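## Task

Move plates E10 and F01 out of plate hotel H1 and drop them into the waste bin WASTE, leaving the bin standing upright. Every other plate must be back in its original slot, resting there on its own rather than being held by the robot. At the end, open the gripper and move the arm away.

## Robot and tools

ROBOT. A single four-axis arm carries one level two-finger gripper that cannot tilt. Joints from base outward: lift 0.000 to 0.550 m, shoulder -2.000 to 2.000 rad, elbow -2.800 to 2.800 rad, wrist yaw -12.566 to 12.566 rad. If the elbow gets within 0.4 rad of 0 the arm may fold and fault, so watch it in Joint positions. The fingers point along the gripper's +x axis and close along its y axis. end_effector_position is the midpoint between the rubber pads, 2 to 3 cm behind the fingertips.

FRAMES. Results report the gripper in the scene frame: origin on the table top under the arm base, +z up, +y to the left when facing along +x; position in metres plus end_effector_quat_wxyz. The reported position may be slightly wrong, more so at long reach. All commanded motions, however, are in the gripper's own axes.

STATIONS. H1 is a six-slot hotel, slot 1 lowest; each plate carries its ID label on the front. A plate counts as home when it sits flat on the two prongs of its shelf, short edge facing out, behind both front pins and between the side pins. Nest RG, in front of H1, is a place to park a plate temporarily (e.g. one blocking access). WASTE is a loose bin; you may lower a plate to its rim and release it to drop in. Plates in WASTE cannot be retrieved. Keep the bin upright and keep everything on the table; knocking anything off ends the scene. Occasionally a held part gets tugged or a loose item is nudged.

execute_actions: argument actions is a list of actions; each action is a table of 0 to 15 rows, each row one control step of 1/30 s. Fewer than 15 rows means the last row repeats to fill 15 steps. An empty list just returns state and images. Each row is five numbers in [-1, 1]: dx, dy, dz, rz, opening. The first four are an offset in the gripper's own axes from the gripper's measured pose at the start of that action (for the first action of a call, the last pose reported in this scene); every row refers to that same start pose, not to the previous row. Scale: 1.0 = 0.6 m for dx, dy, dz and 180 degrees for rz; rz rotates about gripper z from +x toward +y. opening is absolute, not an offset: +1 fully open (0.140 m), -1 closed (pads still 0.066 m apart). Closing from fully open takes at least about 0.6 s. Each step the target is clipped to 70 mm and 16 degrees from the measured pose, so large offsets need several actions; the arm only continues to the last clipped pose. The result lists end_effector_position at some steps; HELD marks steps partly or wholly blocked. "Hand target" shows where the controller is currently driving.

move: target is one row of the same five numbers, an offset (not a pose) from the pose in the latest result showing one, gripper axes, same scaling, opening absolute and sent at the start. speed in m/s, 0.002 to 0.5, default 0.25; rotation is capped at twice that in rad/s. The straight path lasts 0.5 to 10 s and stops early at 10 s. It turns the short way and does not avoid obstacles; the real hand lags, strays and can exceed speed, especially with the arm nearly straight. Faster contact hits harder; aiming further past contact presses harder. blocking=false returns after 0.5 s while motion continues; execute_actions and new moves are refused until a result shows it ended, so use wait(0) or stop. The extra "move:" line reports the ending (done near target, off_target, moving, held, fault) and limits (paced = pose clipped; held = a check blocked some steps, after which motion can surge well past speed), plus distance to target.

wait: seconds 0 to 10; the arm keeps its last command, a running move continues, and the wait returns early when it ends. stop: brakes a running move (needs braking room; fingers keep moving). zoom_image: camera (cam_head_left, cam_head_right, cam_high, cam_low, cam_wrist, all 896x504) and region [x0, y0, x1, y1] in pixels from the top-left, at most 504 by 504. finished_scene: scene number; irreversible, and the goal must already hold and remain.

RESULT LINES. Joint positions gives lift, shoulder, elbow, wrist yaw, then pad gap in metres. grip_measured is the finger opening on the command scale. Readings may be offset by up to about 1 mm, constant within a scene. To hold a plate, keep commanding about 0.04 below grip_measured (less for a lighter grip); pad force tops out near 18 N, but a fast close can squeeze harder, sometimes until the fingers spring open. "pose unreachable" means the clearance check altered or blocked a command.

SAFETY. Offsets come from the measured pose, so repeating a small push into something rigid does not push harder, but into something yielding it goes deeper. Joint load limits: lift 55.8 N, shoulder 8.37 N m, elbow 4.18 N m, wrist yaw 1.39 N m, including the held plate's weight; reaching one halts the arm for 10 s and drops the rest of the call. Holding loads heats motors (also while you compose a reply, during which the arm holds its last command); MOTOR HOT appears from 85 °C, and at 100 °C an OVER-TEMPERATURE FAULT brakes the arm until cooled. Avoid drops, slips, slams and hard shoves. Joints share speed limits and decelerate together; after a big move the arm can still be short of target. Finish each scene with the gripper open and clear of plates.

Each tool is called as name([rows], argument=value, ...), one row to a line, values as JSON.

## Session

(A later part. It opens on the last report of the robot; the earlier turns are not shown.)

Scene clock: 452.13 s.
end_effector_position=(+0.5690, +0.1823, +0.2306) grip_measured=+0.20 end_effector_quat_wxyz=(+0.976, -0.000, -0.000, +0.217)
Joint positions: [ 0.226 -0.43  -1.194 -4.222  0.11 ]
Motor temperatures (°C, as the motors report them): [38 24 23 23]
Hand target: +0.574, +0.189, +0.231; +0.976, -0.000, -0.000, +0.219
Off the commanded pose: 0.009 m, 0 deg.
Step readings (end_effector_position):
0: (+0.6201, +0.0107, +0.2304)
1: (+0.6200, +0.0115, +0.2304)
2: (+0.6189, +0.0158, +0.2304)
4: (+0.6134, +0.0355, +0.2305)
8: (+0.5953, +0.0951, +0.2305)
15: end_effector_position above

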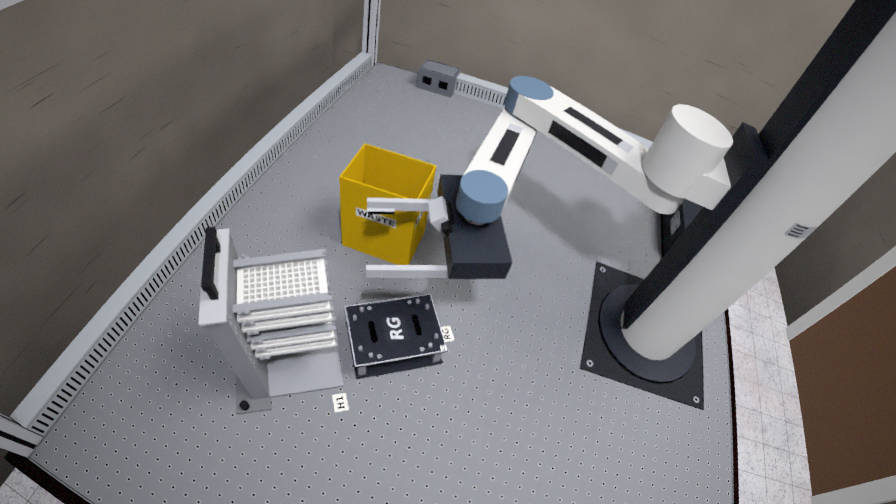

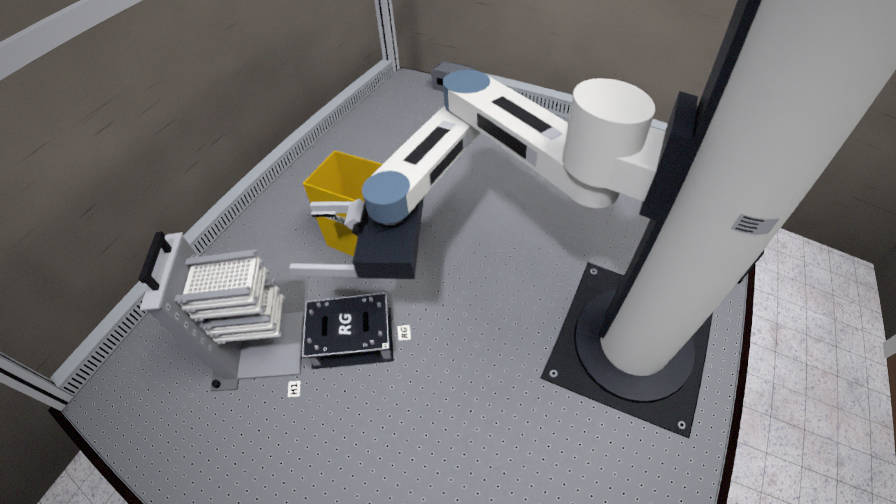

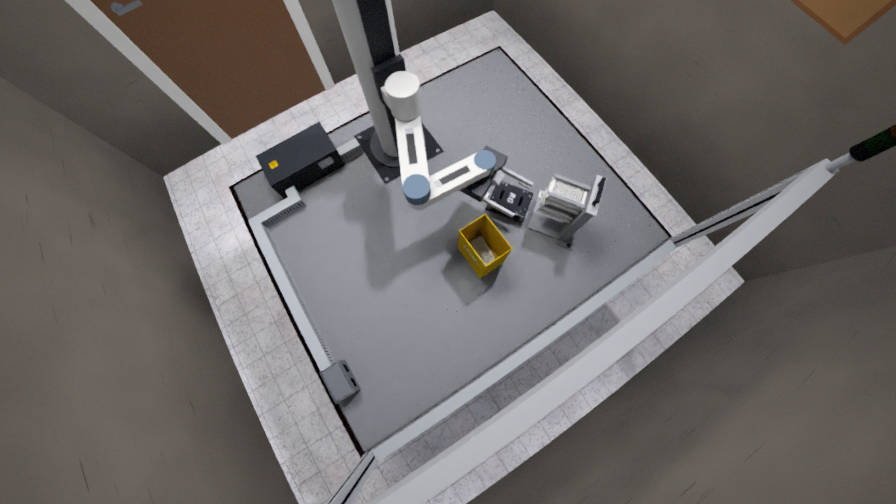

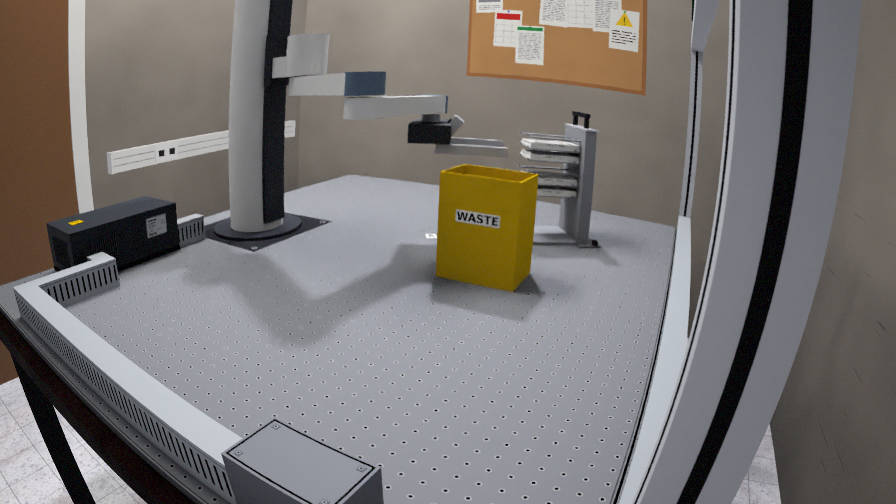

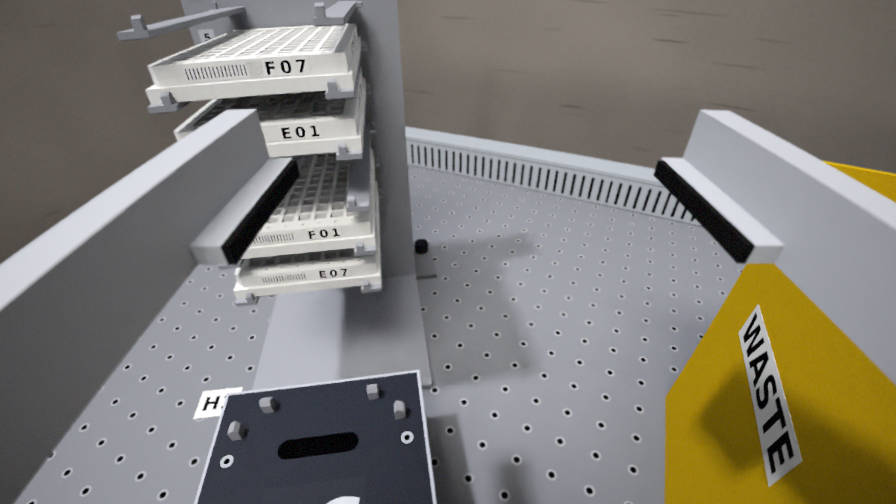

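execute_actions(actions=[])

Scene clock: 454.70 s.
end_effector_position=(+0.5737, +0.1889, +0.2306) grip_measured=+0.20 end_effector_quat_wxyz=(+0.976, -0.000, -0.000, +0.219)
Joint positions: [ 0.226 -0.405 -1.227 -4.21   0.11 ]
Motor temperatures (°C, as the motors report them): [38 24 23 23]
Hand target: +0.574, +0.189, +0.231; +0.976, -0.000, -0.000, +0.219
Off the commanded pose: 0.001 m, 0 deg.

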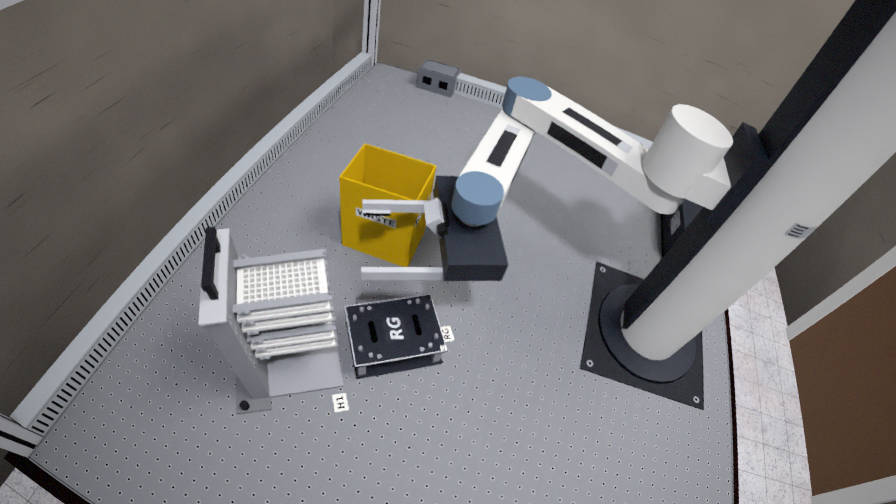

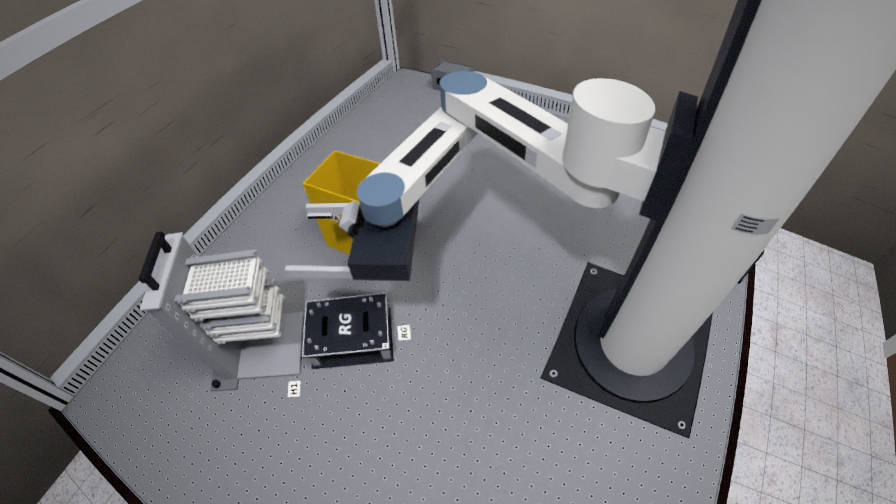

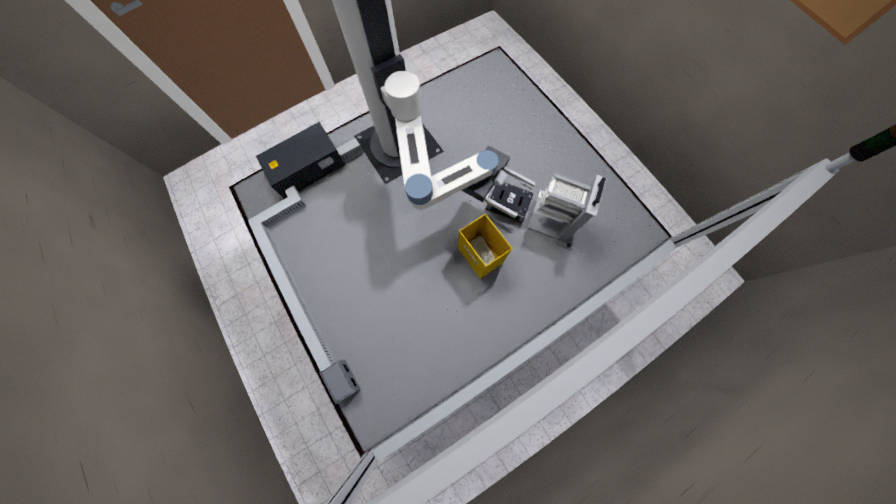

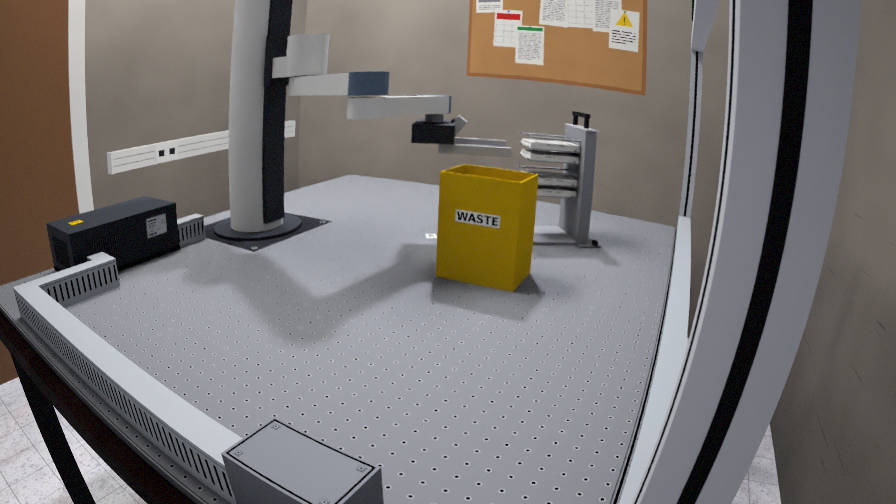

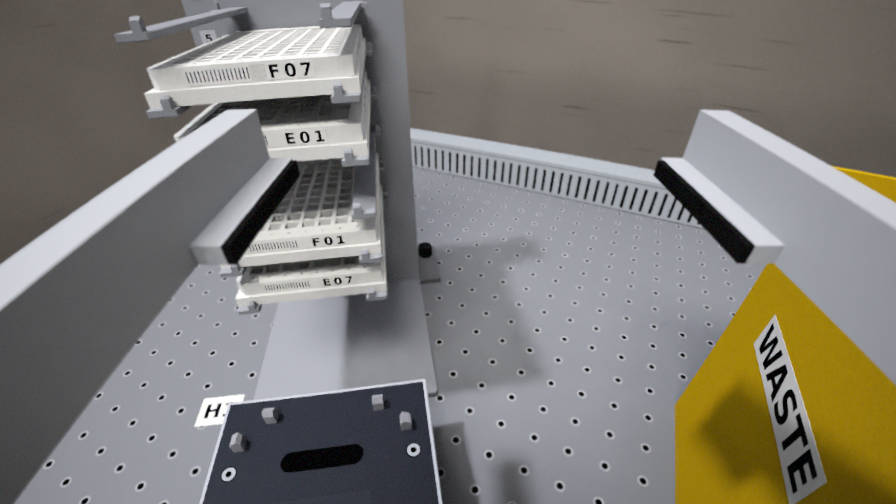

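execute_actions([
  [[0.002,0.012,-0.006,0.005,0.2],[0.005,0.026,-0.018,0.011,0.2],[0.009,0.042,-0.032,0.018,0.2],[0.012,0.058,-0.047,0.025,0.2],[0.015,0.074,-0.062,0.032,0.2],[0.019,0.090,-0.077,0.039,0.2],[0.022,0.104,-0.091,0.045,0.2],[0.024,0.116,-0.103,0.050,0.2],[0.026,0.124,-0.113,0.0535,0.2],[0.0269,0.1288,-0.1193,0.0555,0.2]],
])

execute_actions(actions=[])

Scene clock: 466.33 s.
end_effector_position=(+0.5551, +0.2660, +0.1588) grip_measured=+0.20 end_effector_quat_wxyz=(+0.953, -0.000, -0.000, +0.303)
Joint positions: [ 0.154 -0.197 -1.337 -4.133  0.11 ]
Motor temperatures (°C, as the motors report them): [38 24 23 23]
Hand target: +0.555, +0.266, +0.159; +0.953, -0.000, -0.000, +0.303
Off the commanded pose: 0.000 m, 0 deg.
Step readings (end_effector_position):
0: (+0.5737, +0.1889, +0.2306)
1: (+0.5736, +0.1895, +0.2303)
2: (+0.5728, +0.1925, +0.2286)
4: (+0.5690, +0.2048, +0.2201)
8: (+0.5601, +0.2355, +0.1891)
15: end_effector_position above

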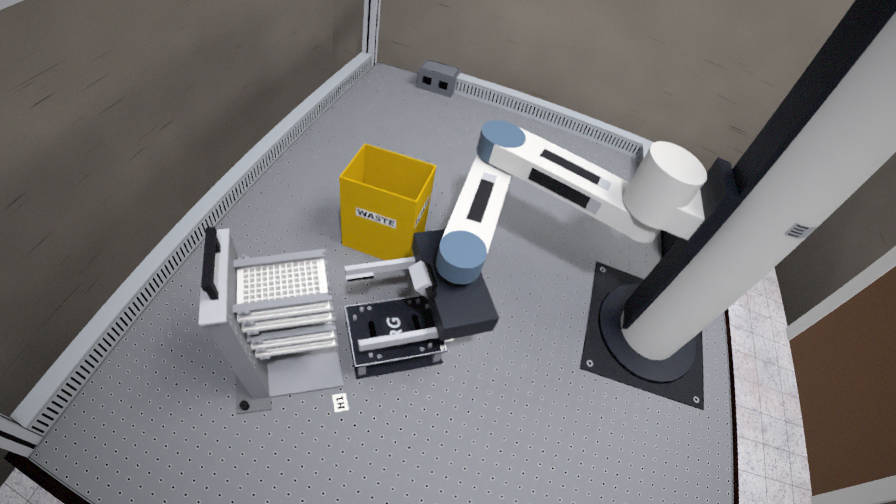

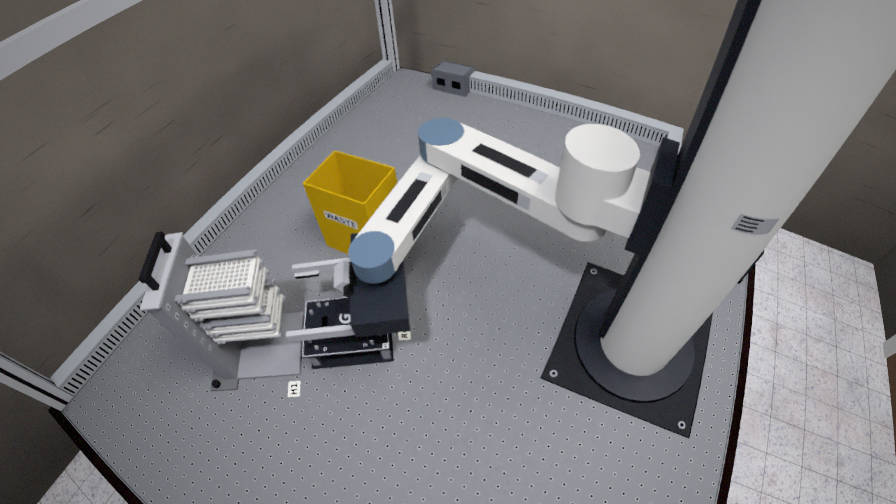

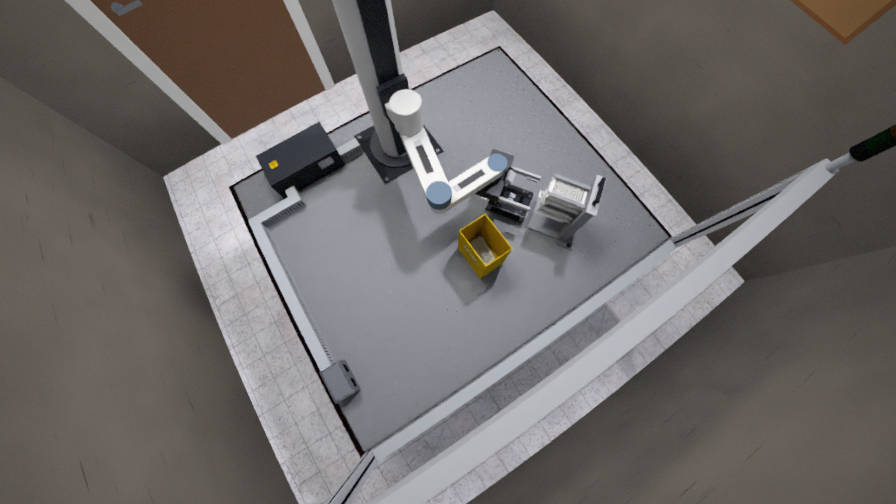

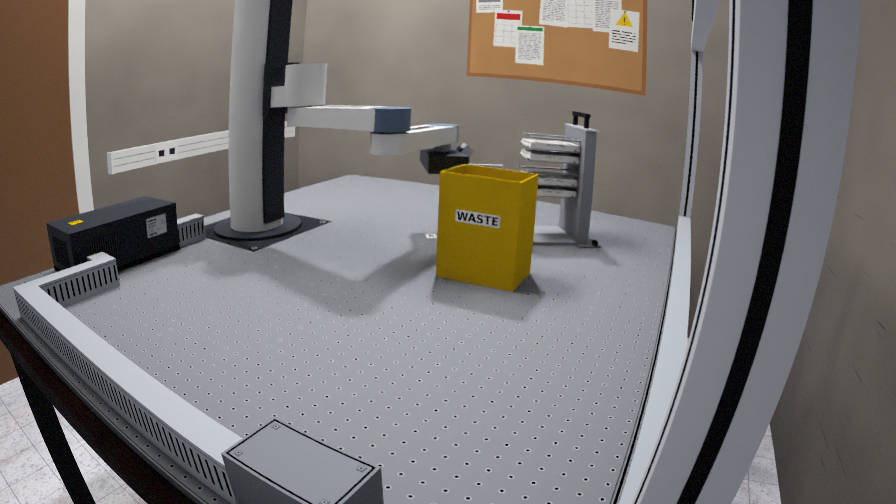

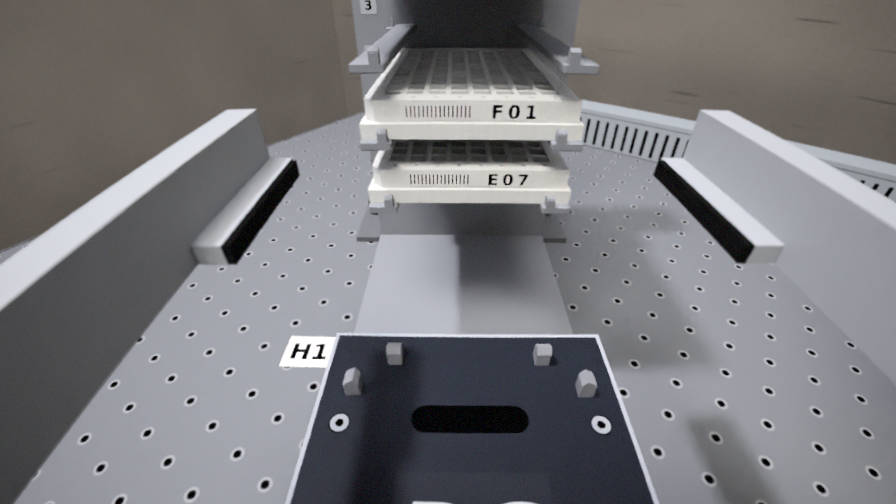

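Scene clock: 466.33 s.
end_effector_position=(+0.5551, +0.2660, +0.1588) grip_measured=+0.20 end_effector_quat_wxyz=(+0.953, -0.000, -0.000, +0.303)
Joint positions: [ 0.154 -0.197 -1.337 -4.133  0.11 ]
Motor temperatures (°C, as the motors report them): [38 24 23 23]
Hand target: +0.555, +0.266, +0.159; +0.953, -0.000, -0.000, +0.303
Off the commanded pose: 0.000 m, 0 deg.

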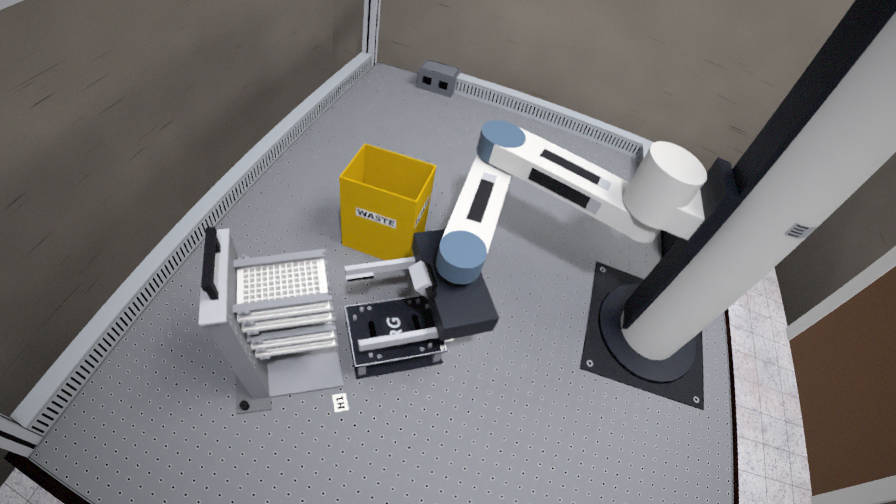

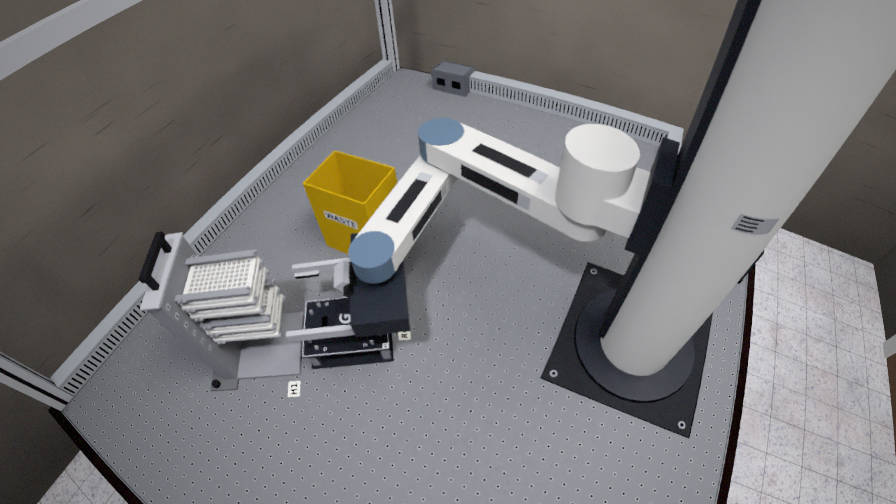

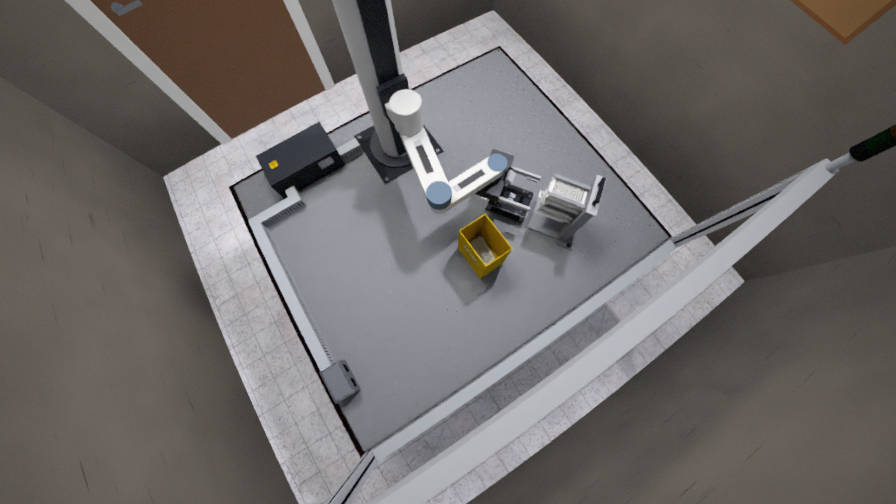

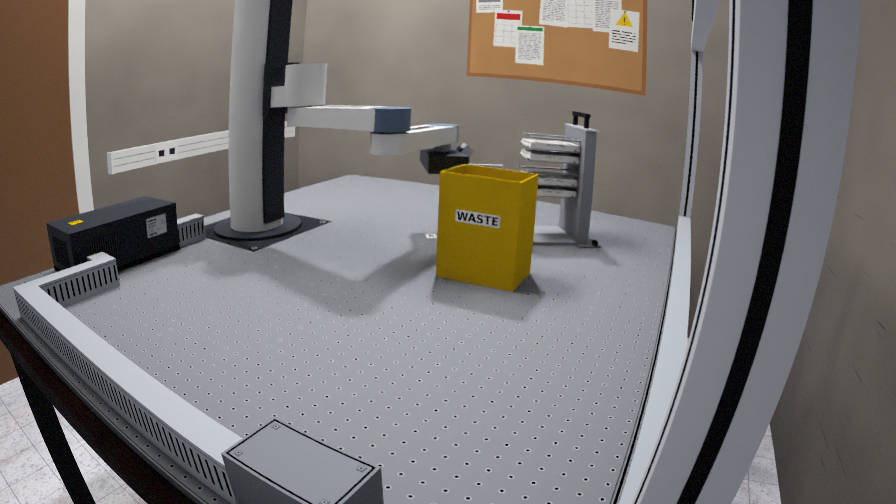

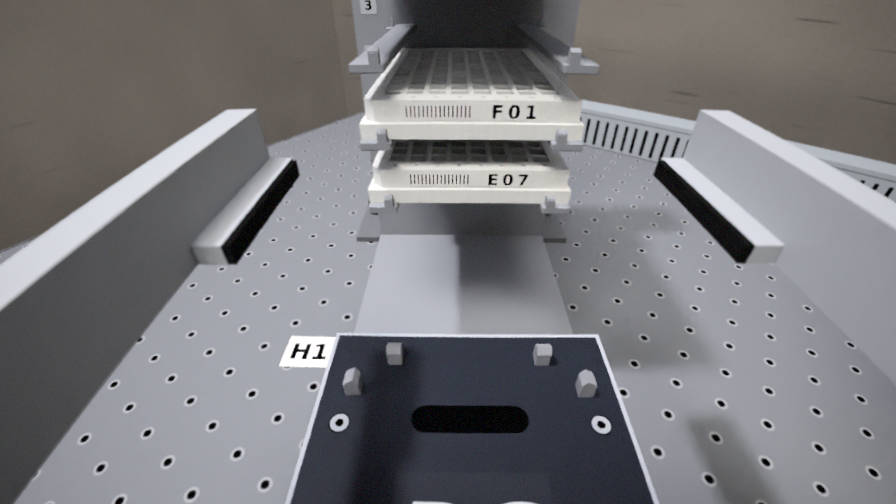

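zoom_image(camera="cam_wrist", region=[340, 30, 610, 220])

Region (340, 30, 610, 220) of cam_wrist's 896x504 image, scaled by 1.867, with more detail than that image has; it fills the top 355 rows of this view, and the rest is white.

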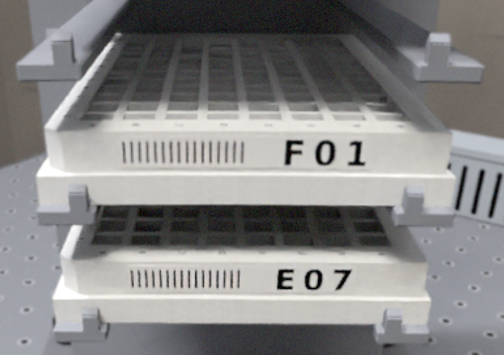

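execute_actions([
  [[0.012,0,0,0,0.2],[0.028,0,0,0,0.2],[0.047,-0.0001,0.0001,0,0.2],[0.067,-0.0001,0.0001,0,0.2],[0.087,-0.0002,0.0001,0,0.2],[0.107,-0.0002,0.0002,0,0.2],[0.126,-0.0003,0.0002,0,0.2],[0.143,-0.0003,0.0003,0,0.2],[0.158,-0.0004,0.0003,0,0.2],[0.170,-0.0004,0.0003,0,0.2],[0.177,-0.0004,0.0003,0,0.2],[0.1808,-0.0004,0.0003,0,0.2]],
])

Scene clock: 487.47 s.
end_effector_position=(+0.6409, +0.3261, +0.1589) grip_measured=+0.20 end_effector_quat_wxyz=(+0.953, -0.000, -0.000, +0.302)
Joint positions: [ 0.154  0.059 -1.934 -3.793  0.11 ]
Motor temperatures (°C, as the motors report them): [38 24 23 23]
Hand target: +0.643, +0.328, +0.159; +0.953, -0.000, -0.000, +0.303
Off the commanded pose: 0.004 m, 0 deg.
Step readings (end_effector_position):
0: (+0.5552, +0.2658, +0.1589)
1: (+0.5559, +0.2663, +0.1589)
2: (+0.5586, +0.2684, +0.1589)
4: (+0.5703, +0.2764, +0.1588)
8: (+0.6007, +0.2965, +0.1588)
15: end_effector_position above

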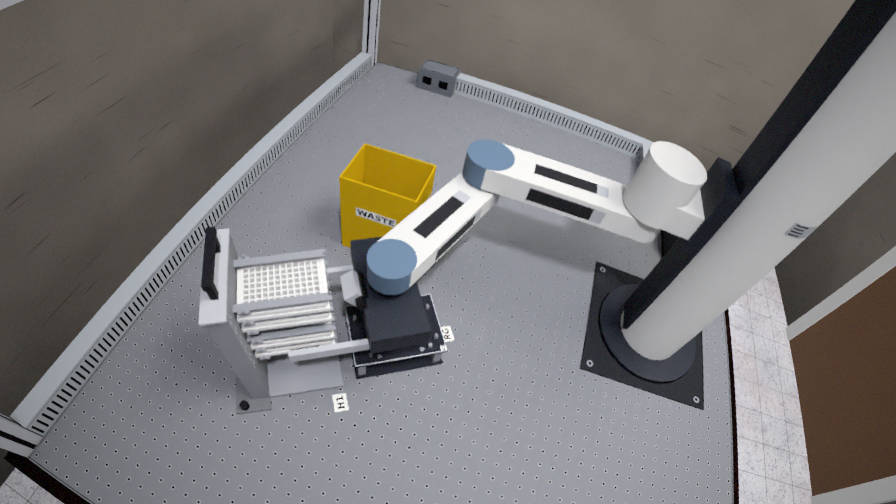

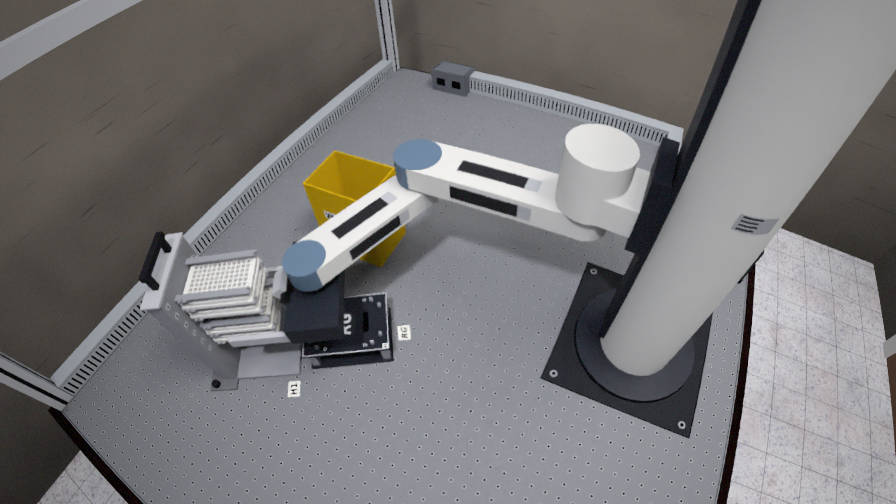

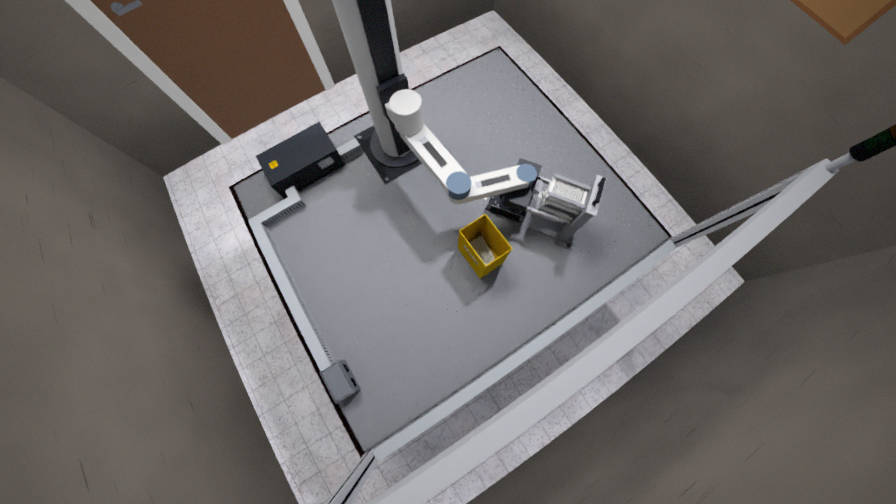

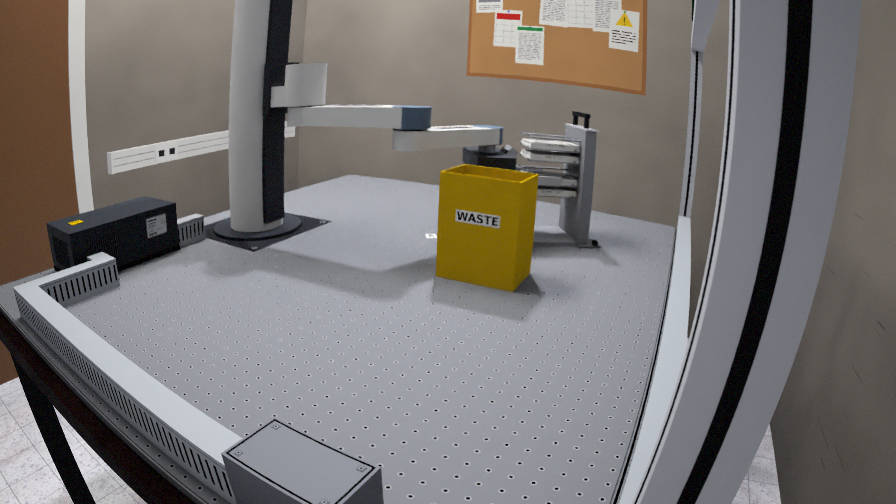

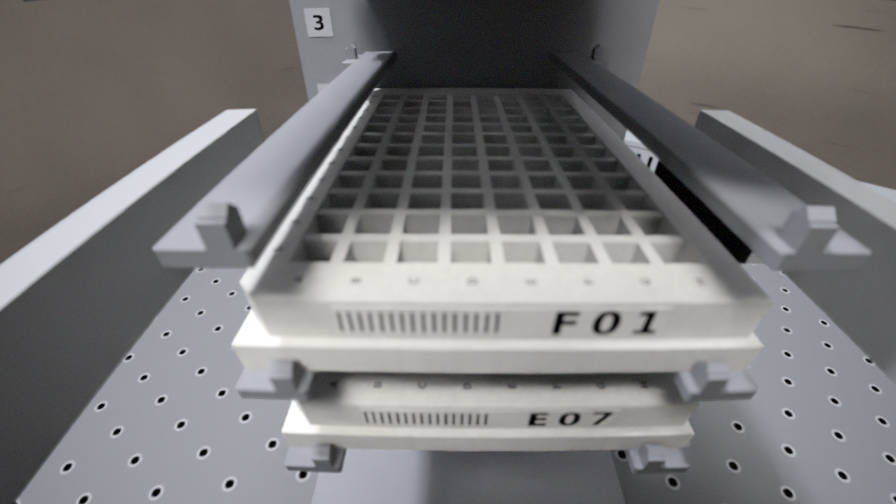

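execute_actions(actions=[])

Scene clock: 491.20 s.
end_effector_position=(+0.6432, +0.3281, +0.1589) grip_measured=+0.20 end_effector_quat_wxyz=(+0.953, -0.000, -0.000, +0.303)
Joint positions: [ 0.154  0.068 -1.955 -3.781  0.11 ]
Motor temperatures (°C, as the motors report them): [38 24 23 23]
Hand target: +0.643, +0.328, +0.159; +0.953, -0.000, -0.000, +0.303
Off the commanded pose: 0.001 m, 0 deg.

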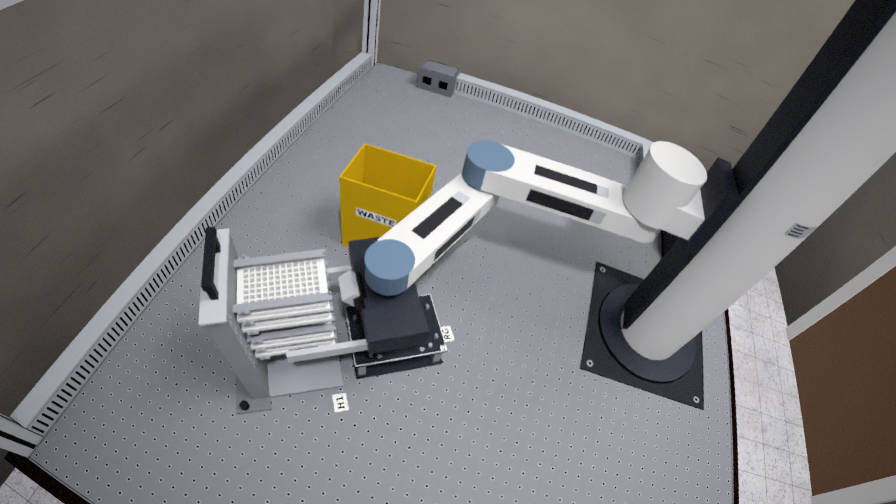

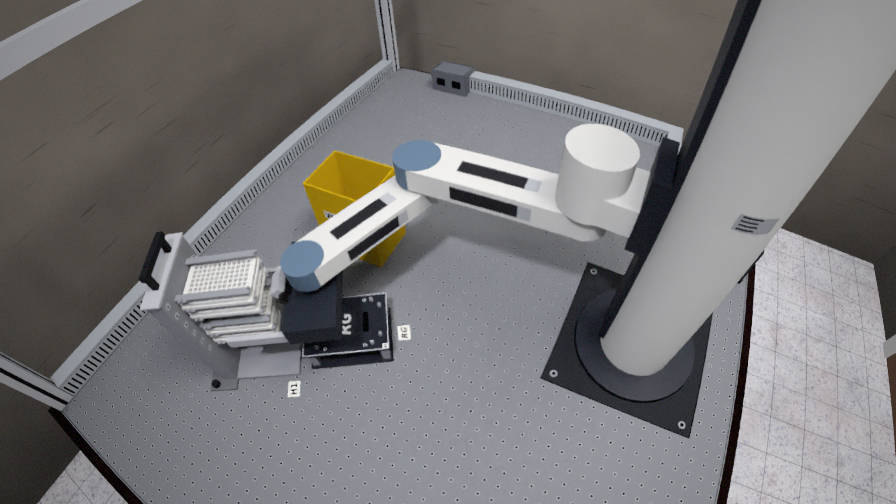

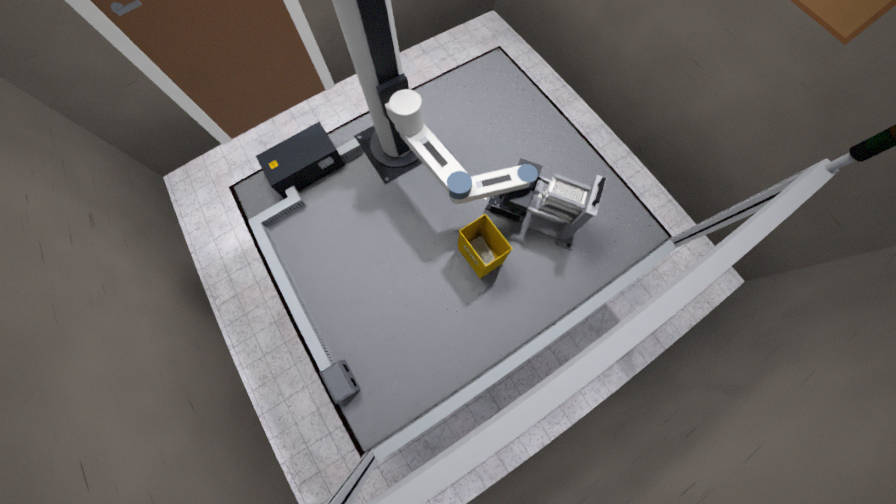

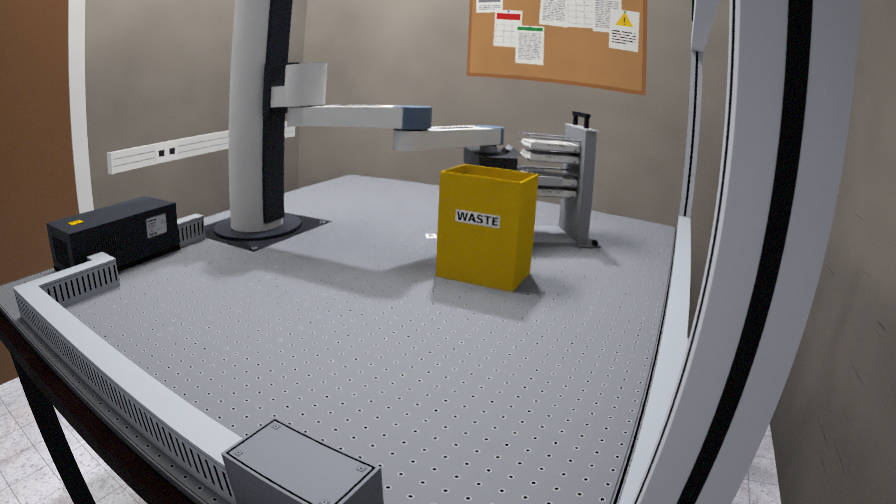

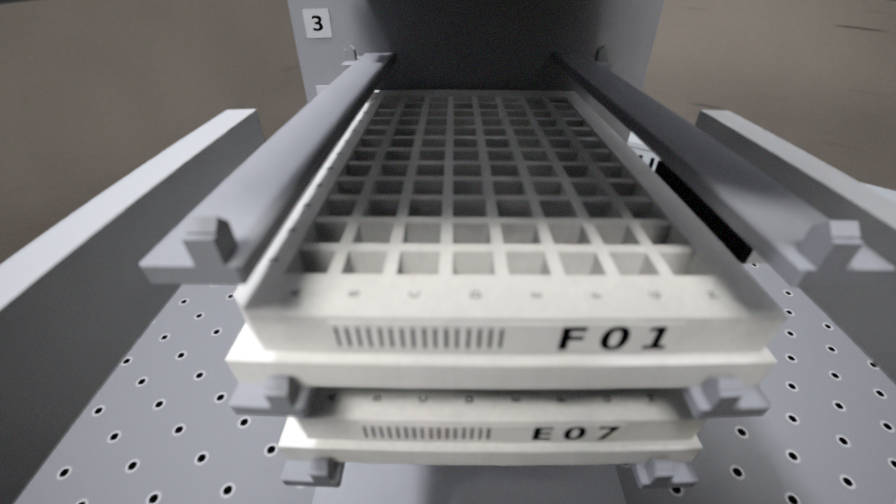

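zoom_image(camera="cam_wrist", region=[200, 280, 320, 420])

zoom_image(camera="cam_wrist", region=[680, 280, 800, 420])

zoom_image(camera="cam_wrist", region=[300, 70, 660, 200])

Region (200, 280, 320, 420) of cam_wrist's 896x504 image, scaled by 3.600, with more detail than that image has; it fills the left 432 columns of this view, and the rest is white.

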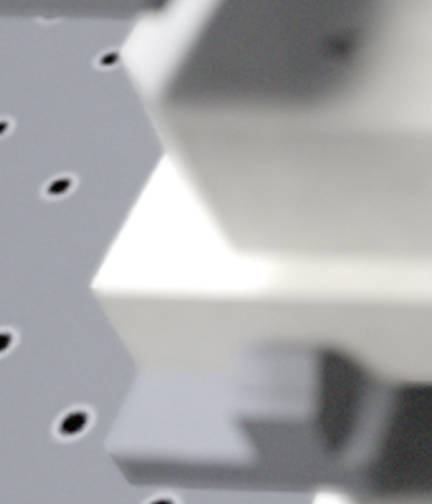

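Region (680, 280, 800, 420) of cam_wrist's 896x504 image, scaled by 3.600, with more detail than that image has; it fills the left 432 columns of this view, and the rest is white.

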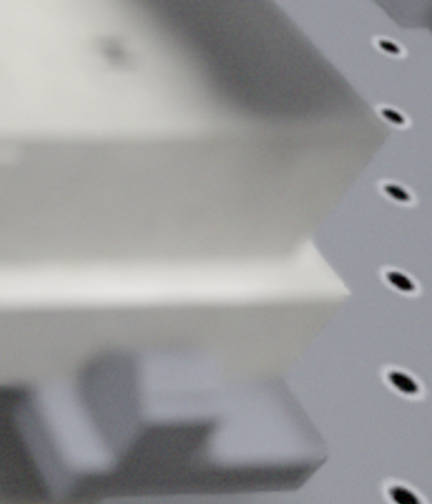

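Region (300, 70, 660, 200) of cam_wrist's 896x504 image, scaled by 1.400, with more detail than that image has; it fills the top 182 rows of this view, and the rest is white.

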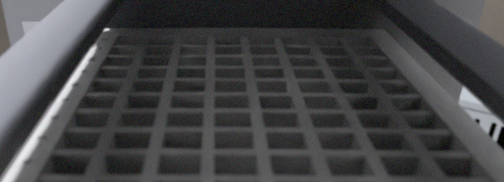

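execute_actions([
  [[0,0,0,0,-0.42],[0,0,0,0,-0.42],[0,0,0,0,-0.42],[0,0,0,0,-0.42],[0,0,0,0,-0.42],[0,0,0,0,-0.42],[0,0,0,0,-0.43],[0,0,0,0,-0.44],[0,0,0,0,-0.45],[0,0,0,0,-0.46],[0,0,0,0,-0.47],[0,0,0,0,-0.48],[0,0,0,0,-0.49],[0,0,0,0,-0.50],[0,0,0,0,-0.51]],
])

Scene clock: 515.23 s.
end_effector_position=(+0.6431, +0.3281, +0.1589) grip_measured=-0.46 end_effector_quat_wxyz=(+0.953, -0.000, -0.000, +0.303)
Joint positions: [ 0.154  0.068 -1.955 -3.781  0.086]
Motor temperatures (°C, as the motors report them): [38 24 23 23]
Hand target: +0.643, +0.328, +0.159; +0.953, -0.000, -0.000, +0.303
Off the commanded pose: 0.000 m, 0 deg.
Step readings (end_effector_position):
0: (+0.6432, +0.3281, +0.1589)
1: (+0.6432, +0.3281, +0.1589)
2: (+0.6431, +0.3281, +0.1589)
4: (+0.6431, +0.3281, +0.1589)
8: (+0.6431, +0.3281, +0.1589)
15: end_effector_position above

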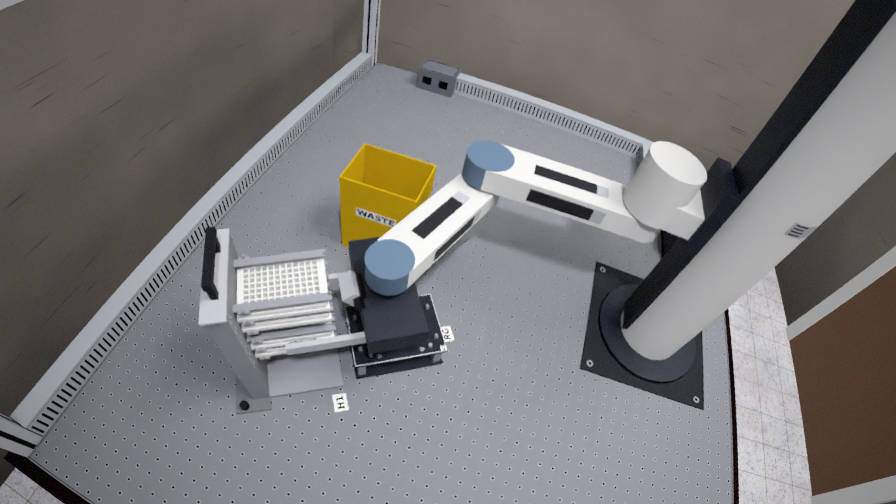

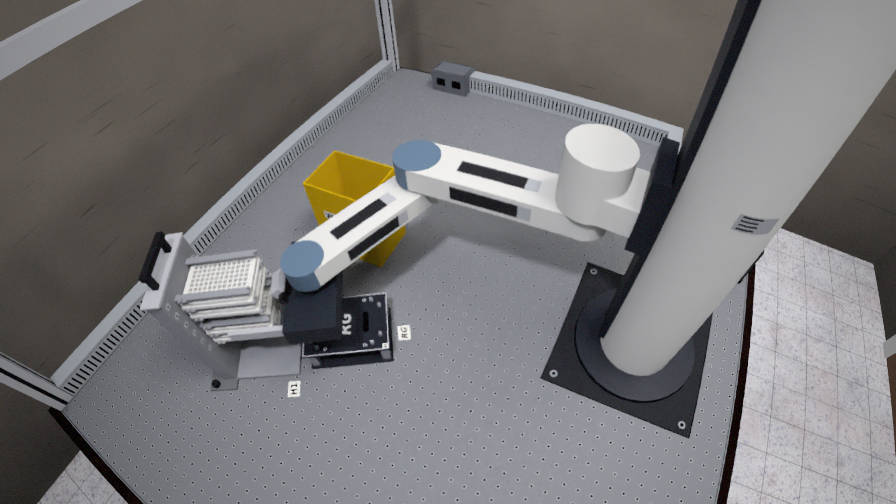

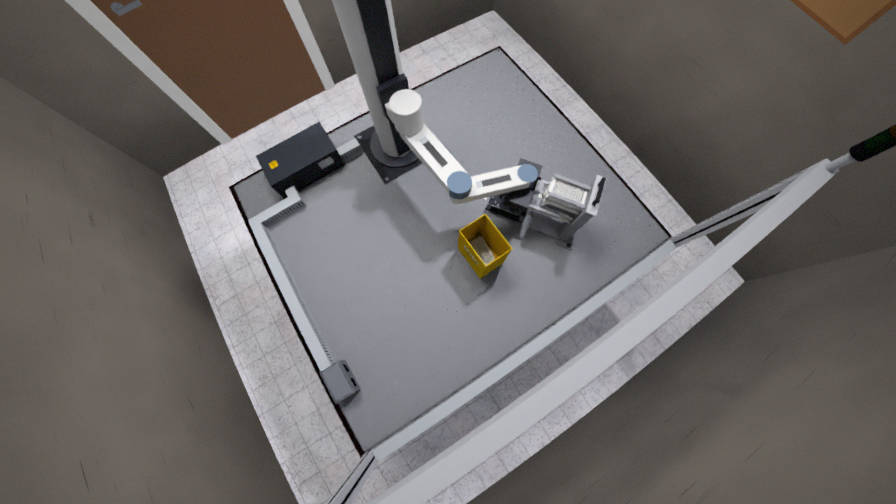

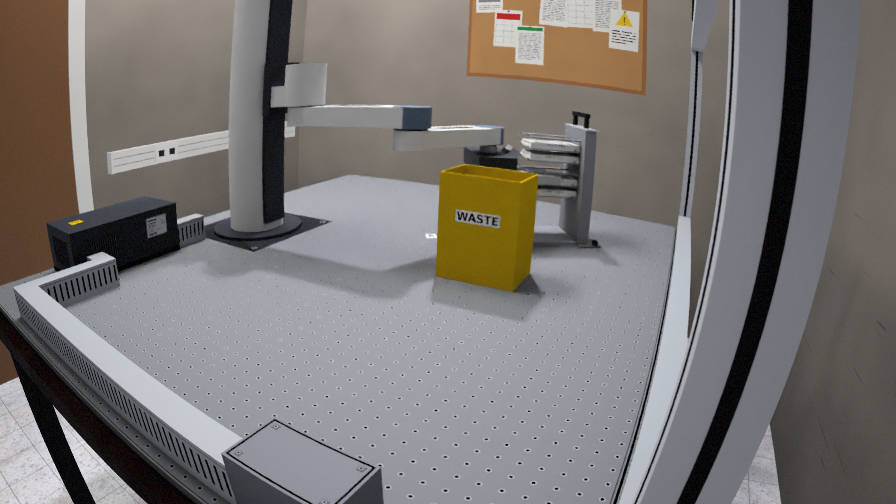

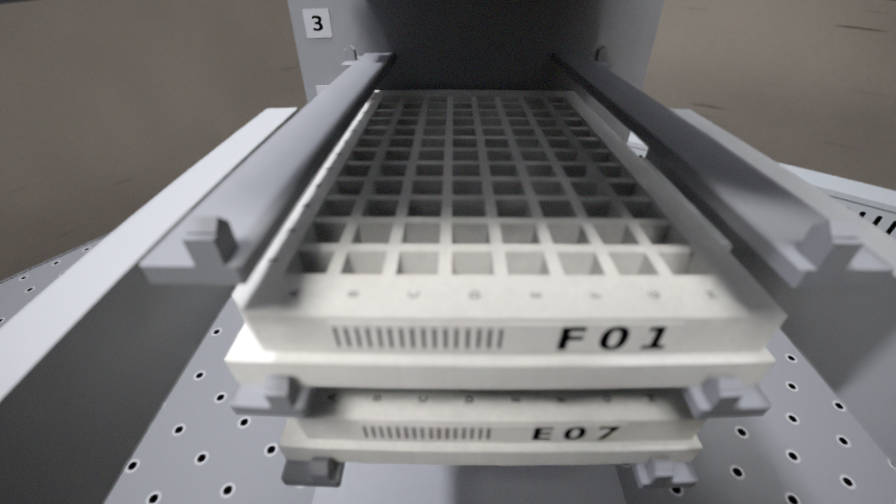

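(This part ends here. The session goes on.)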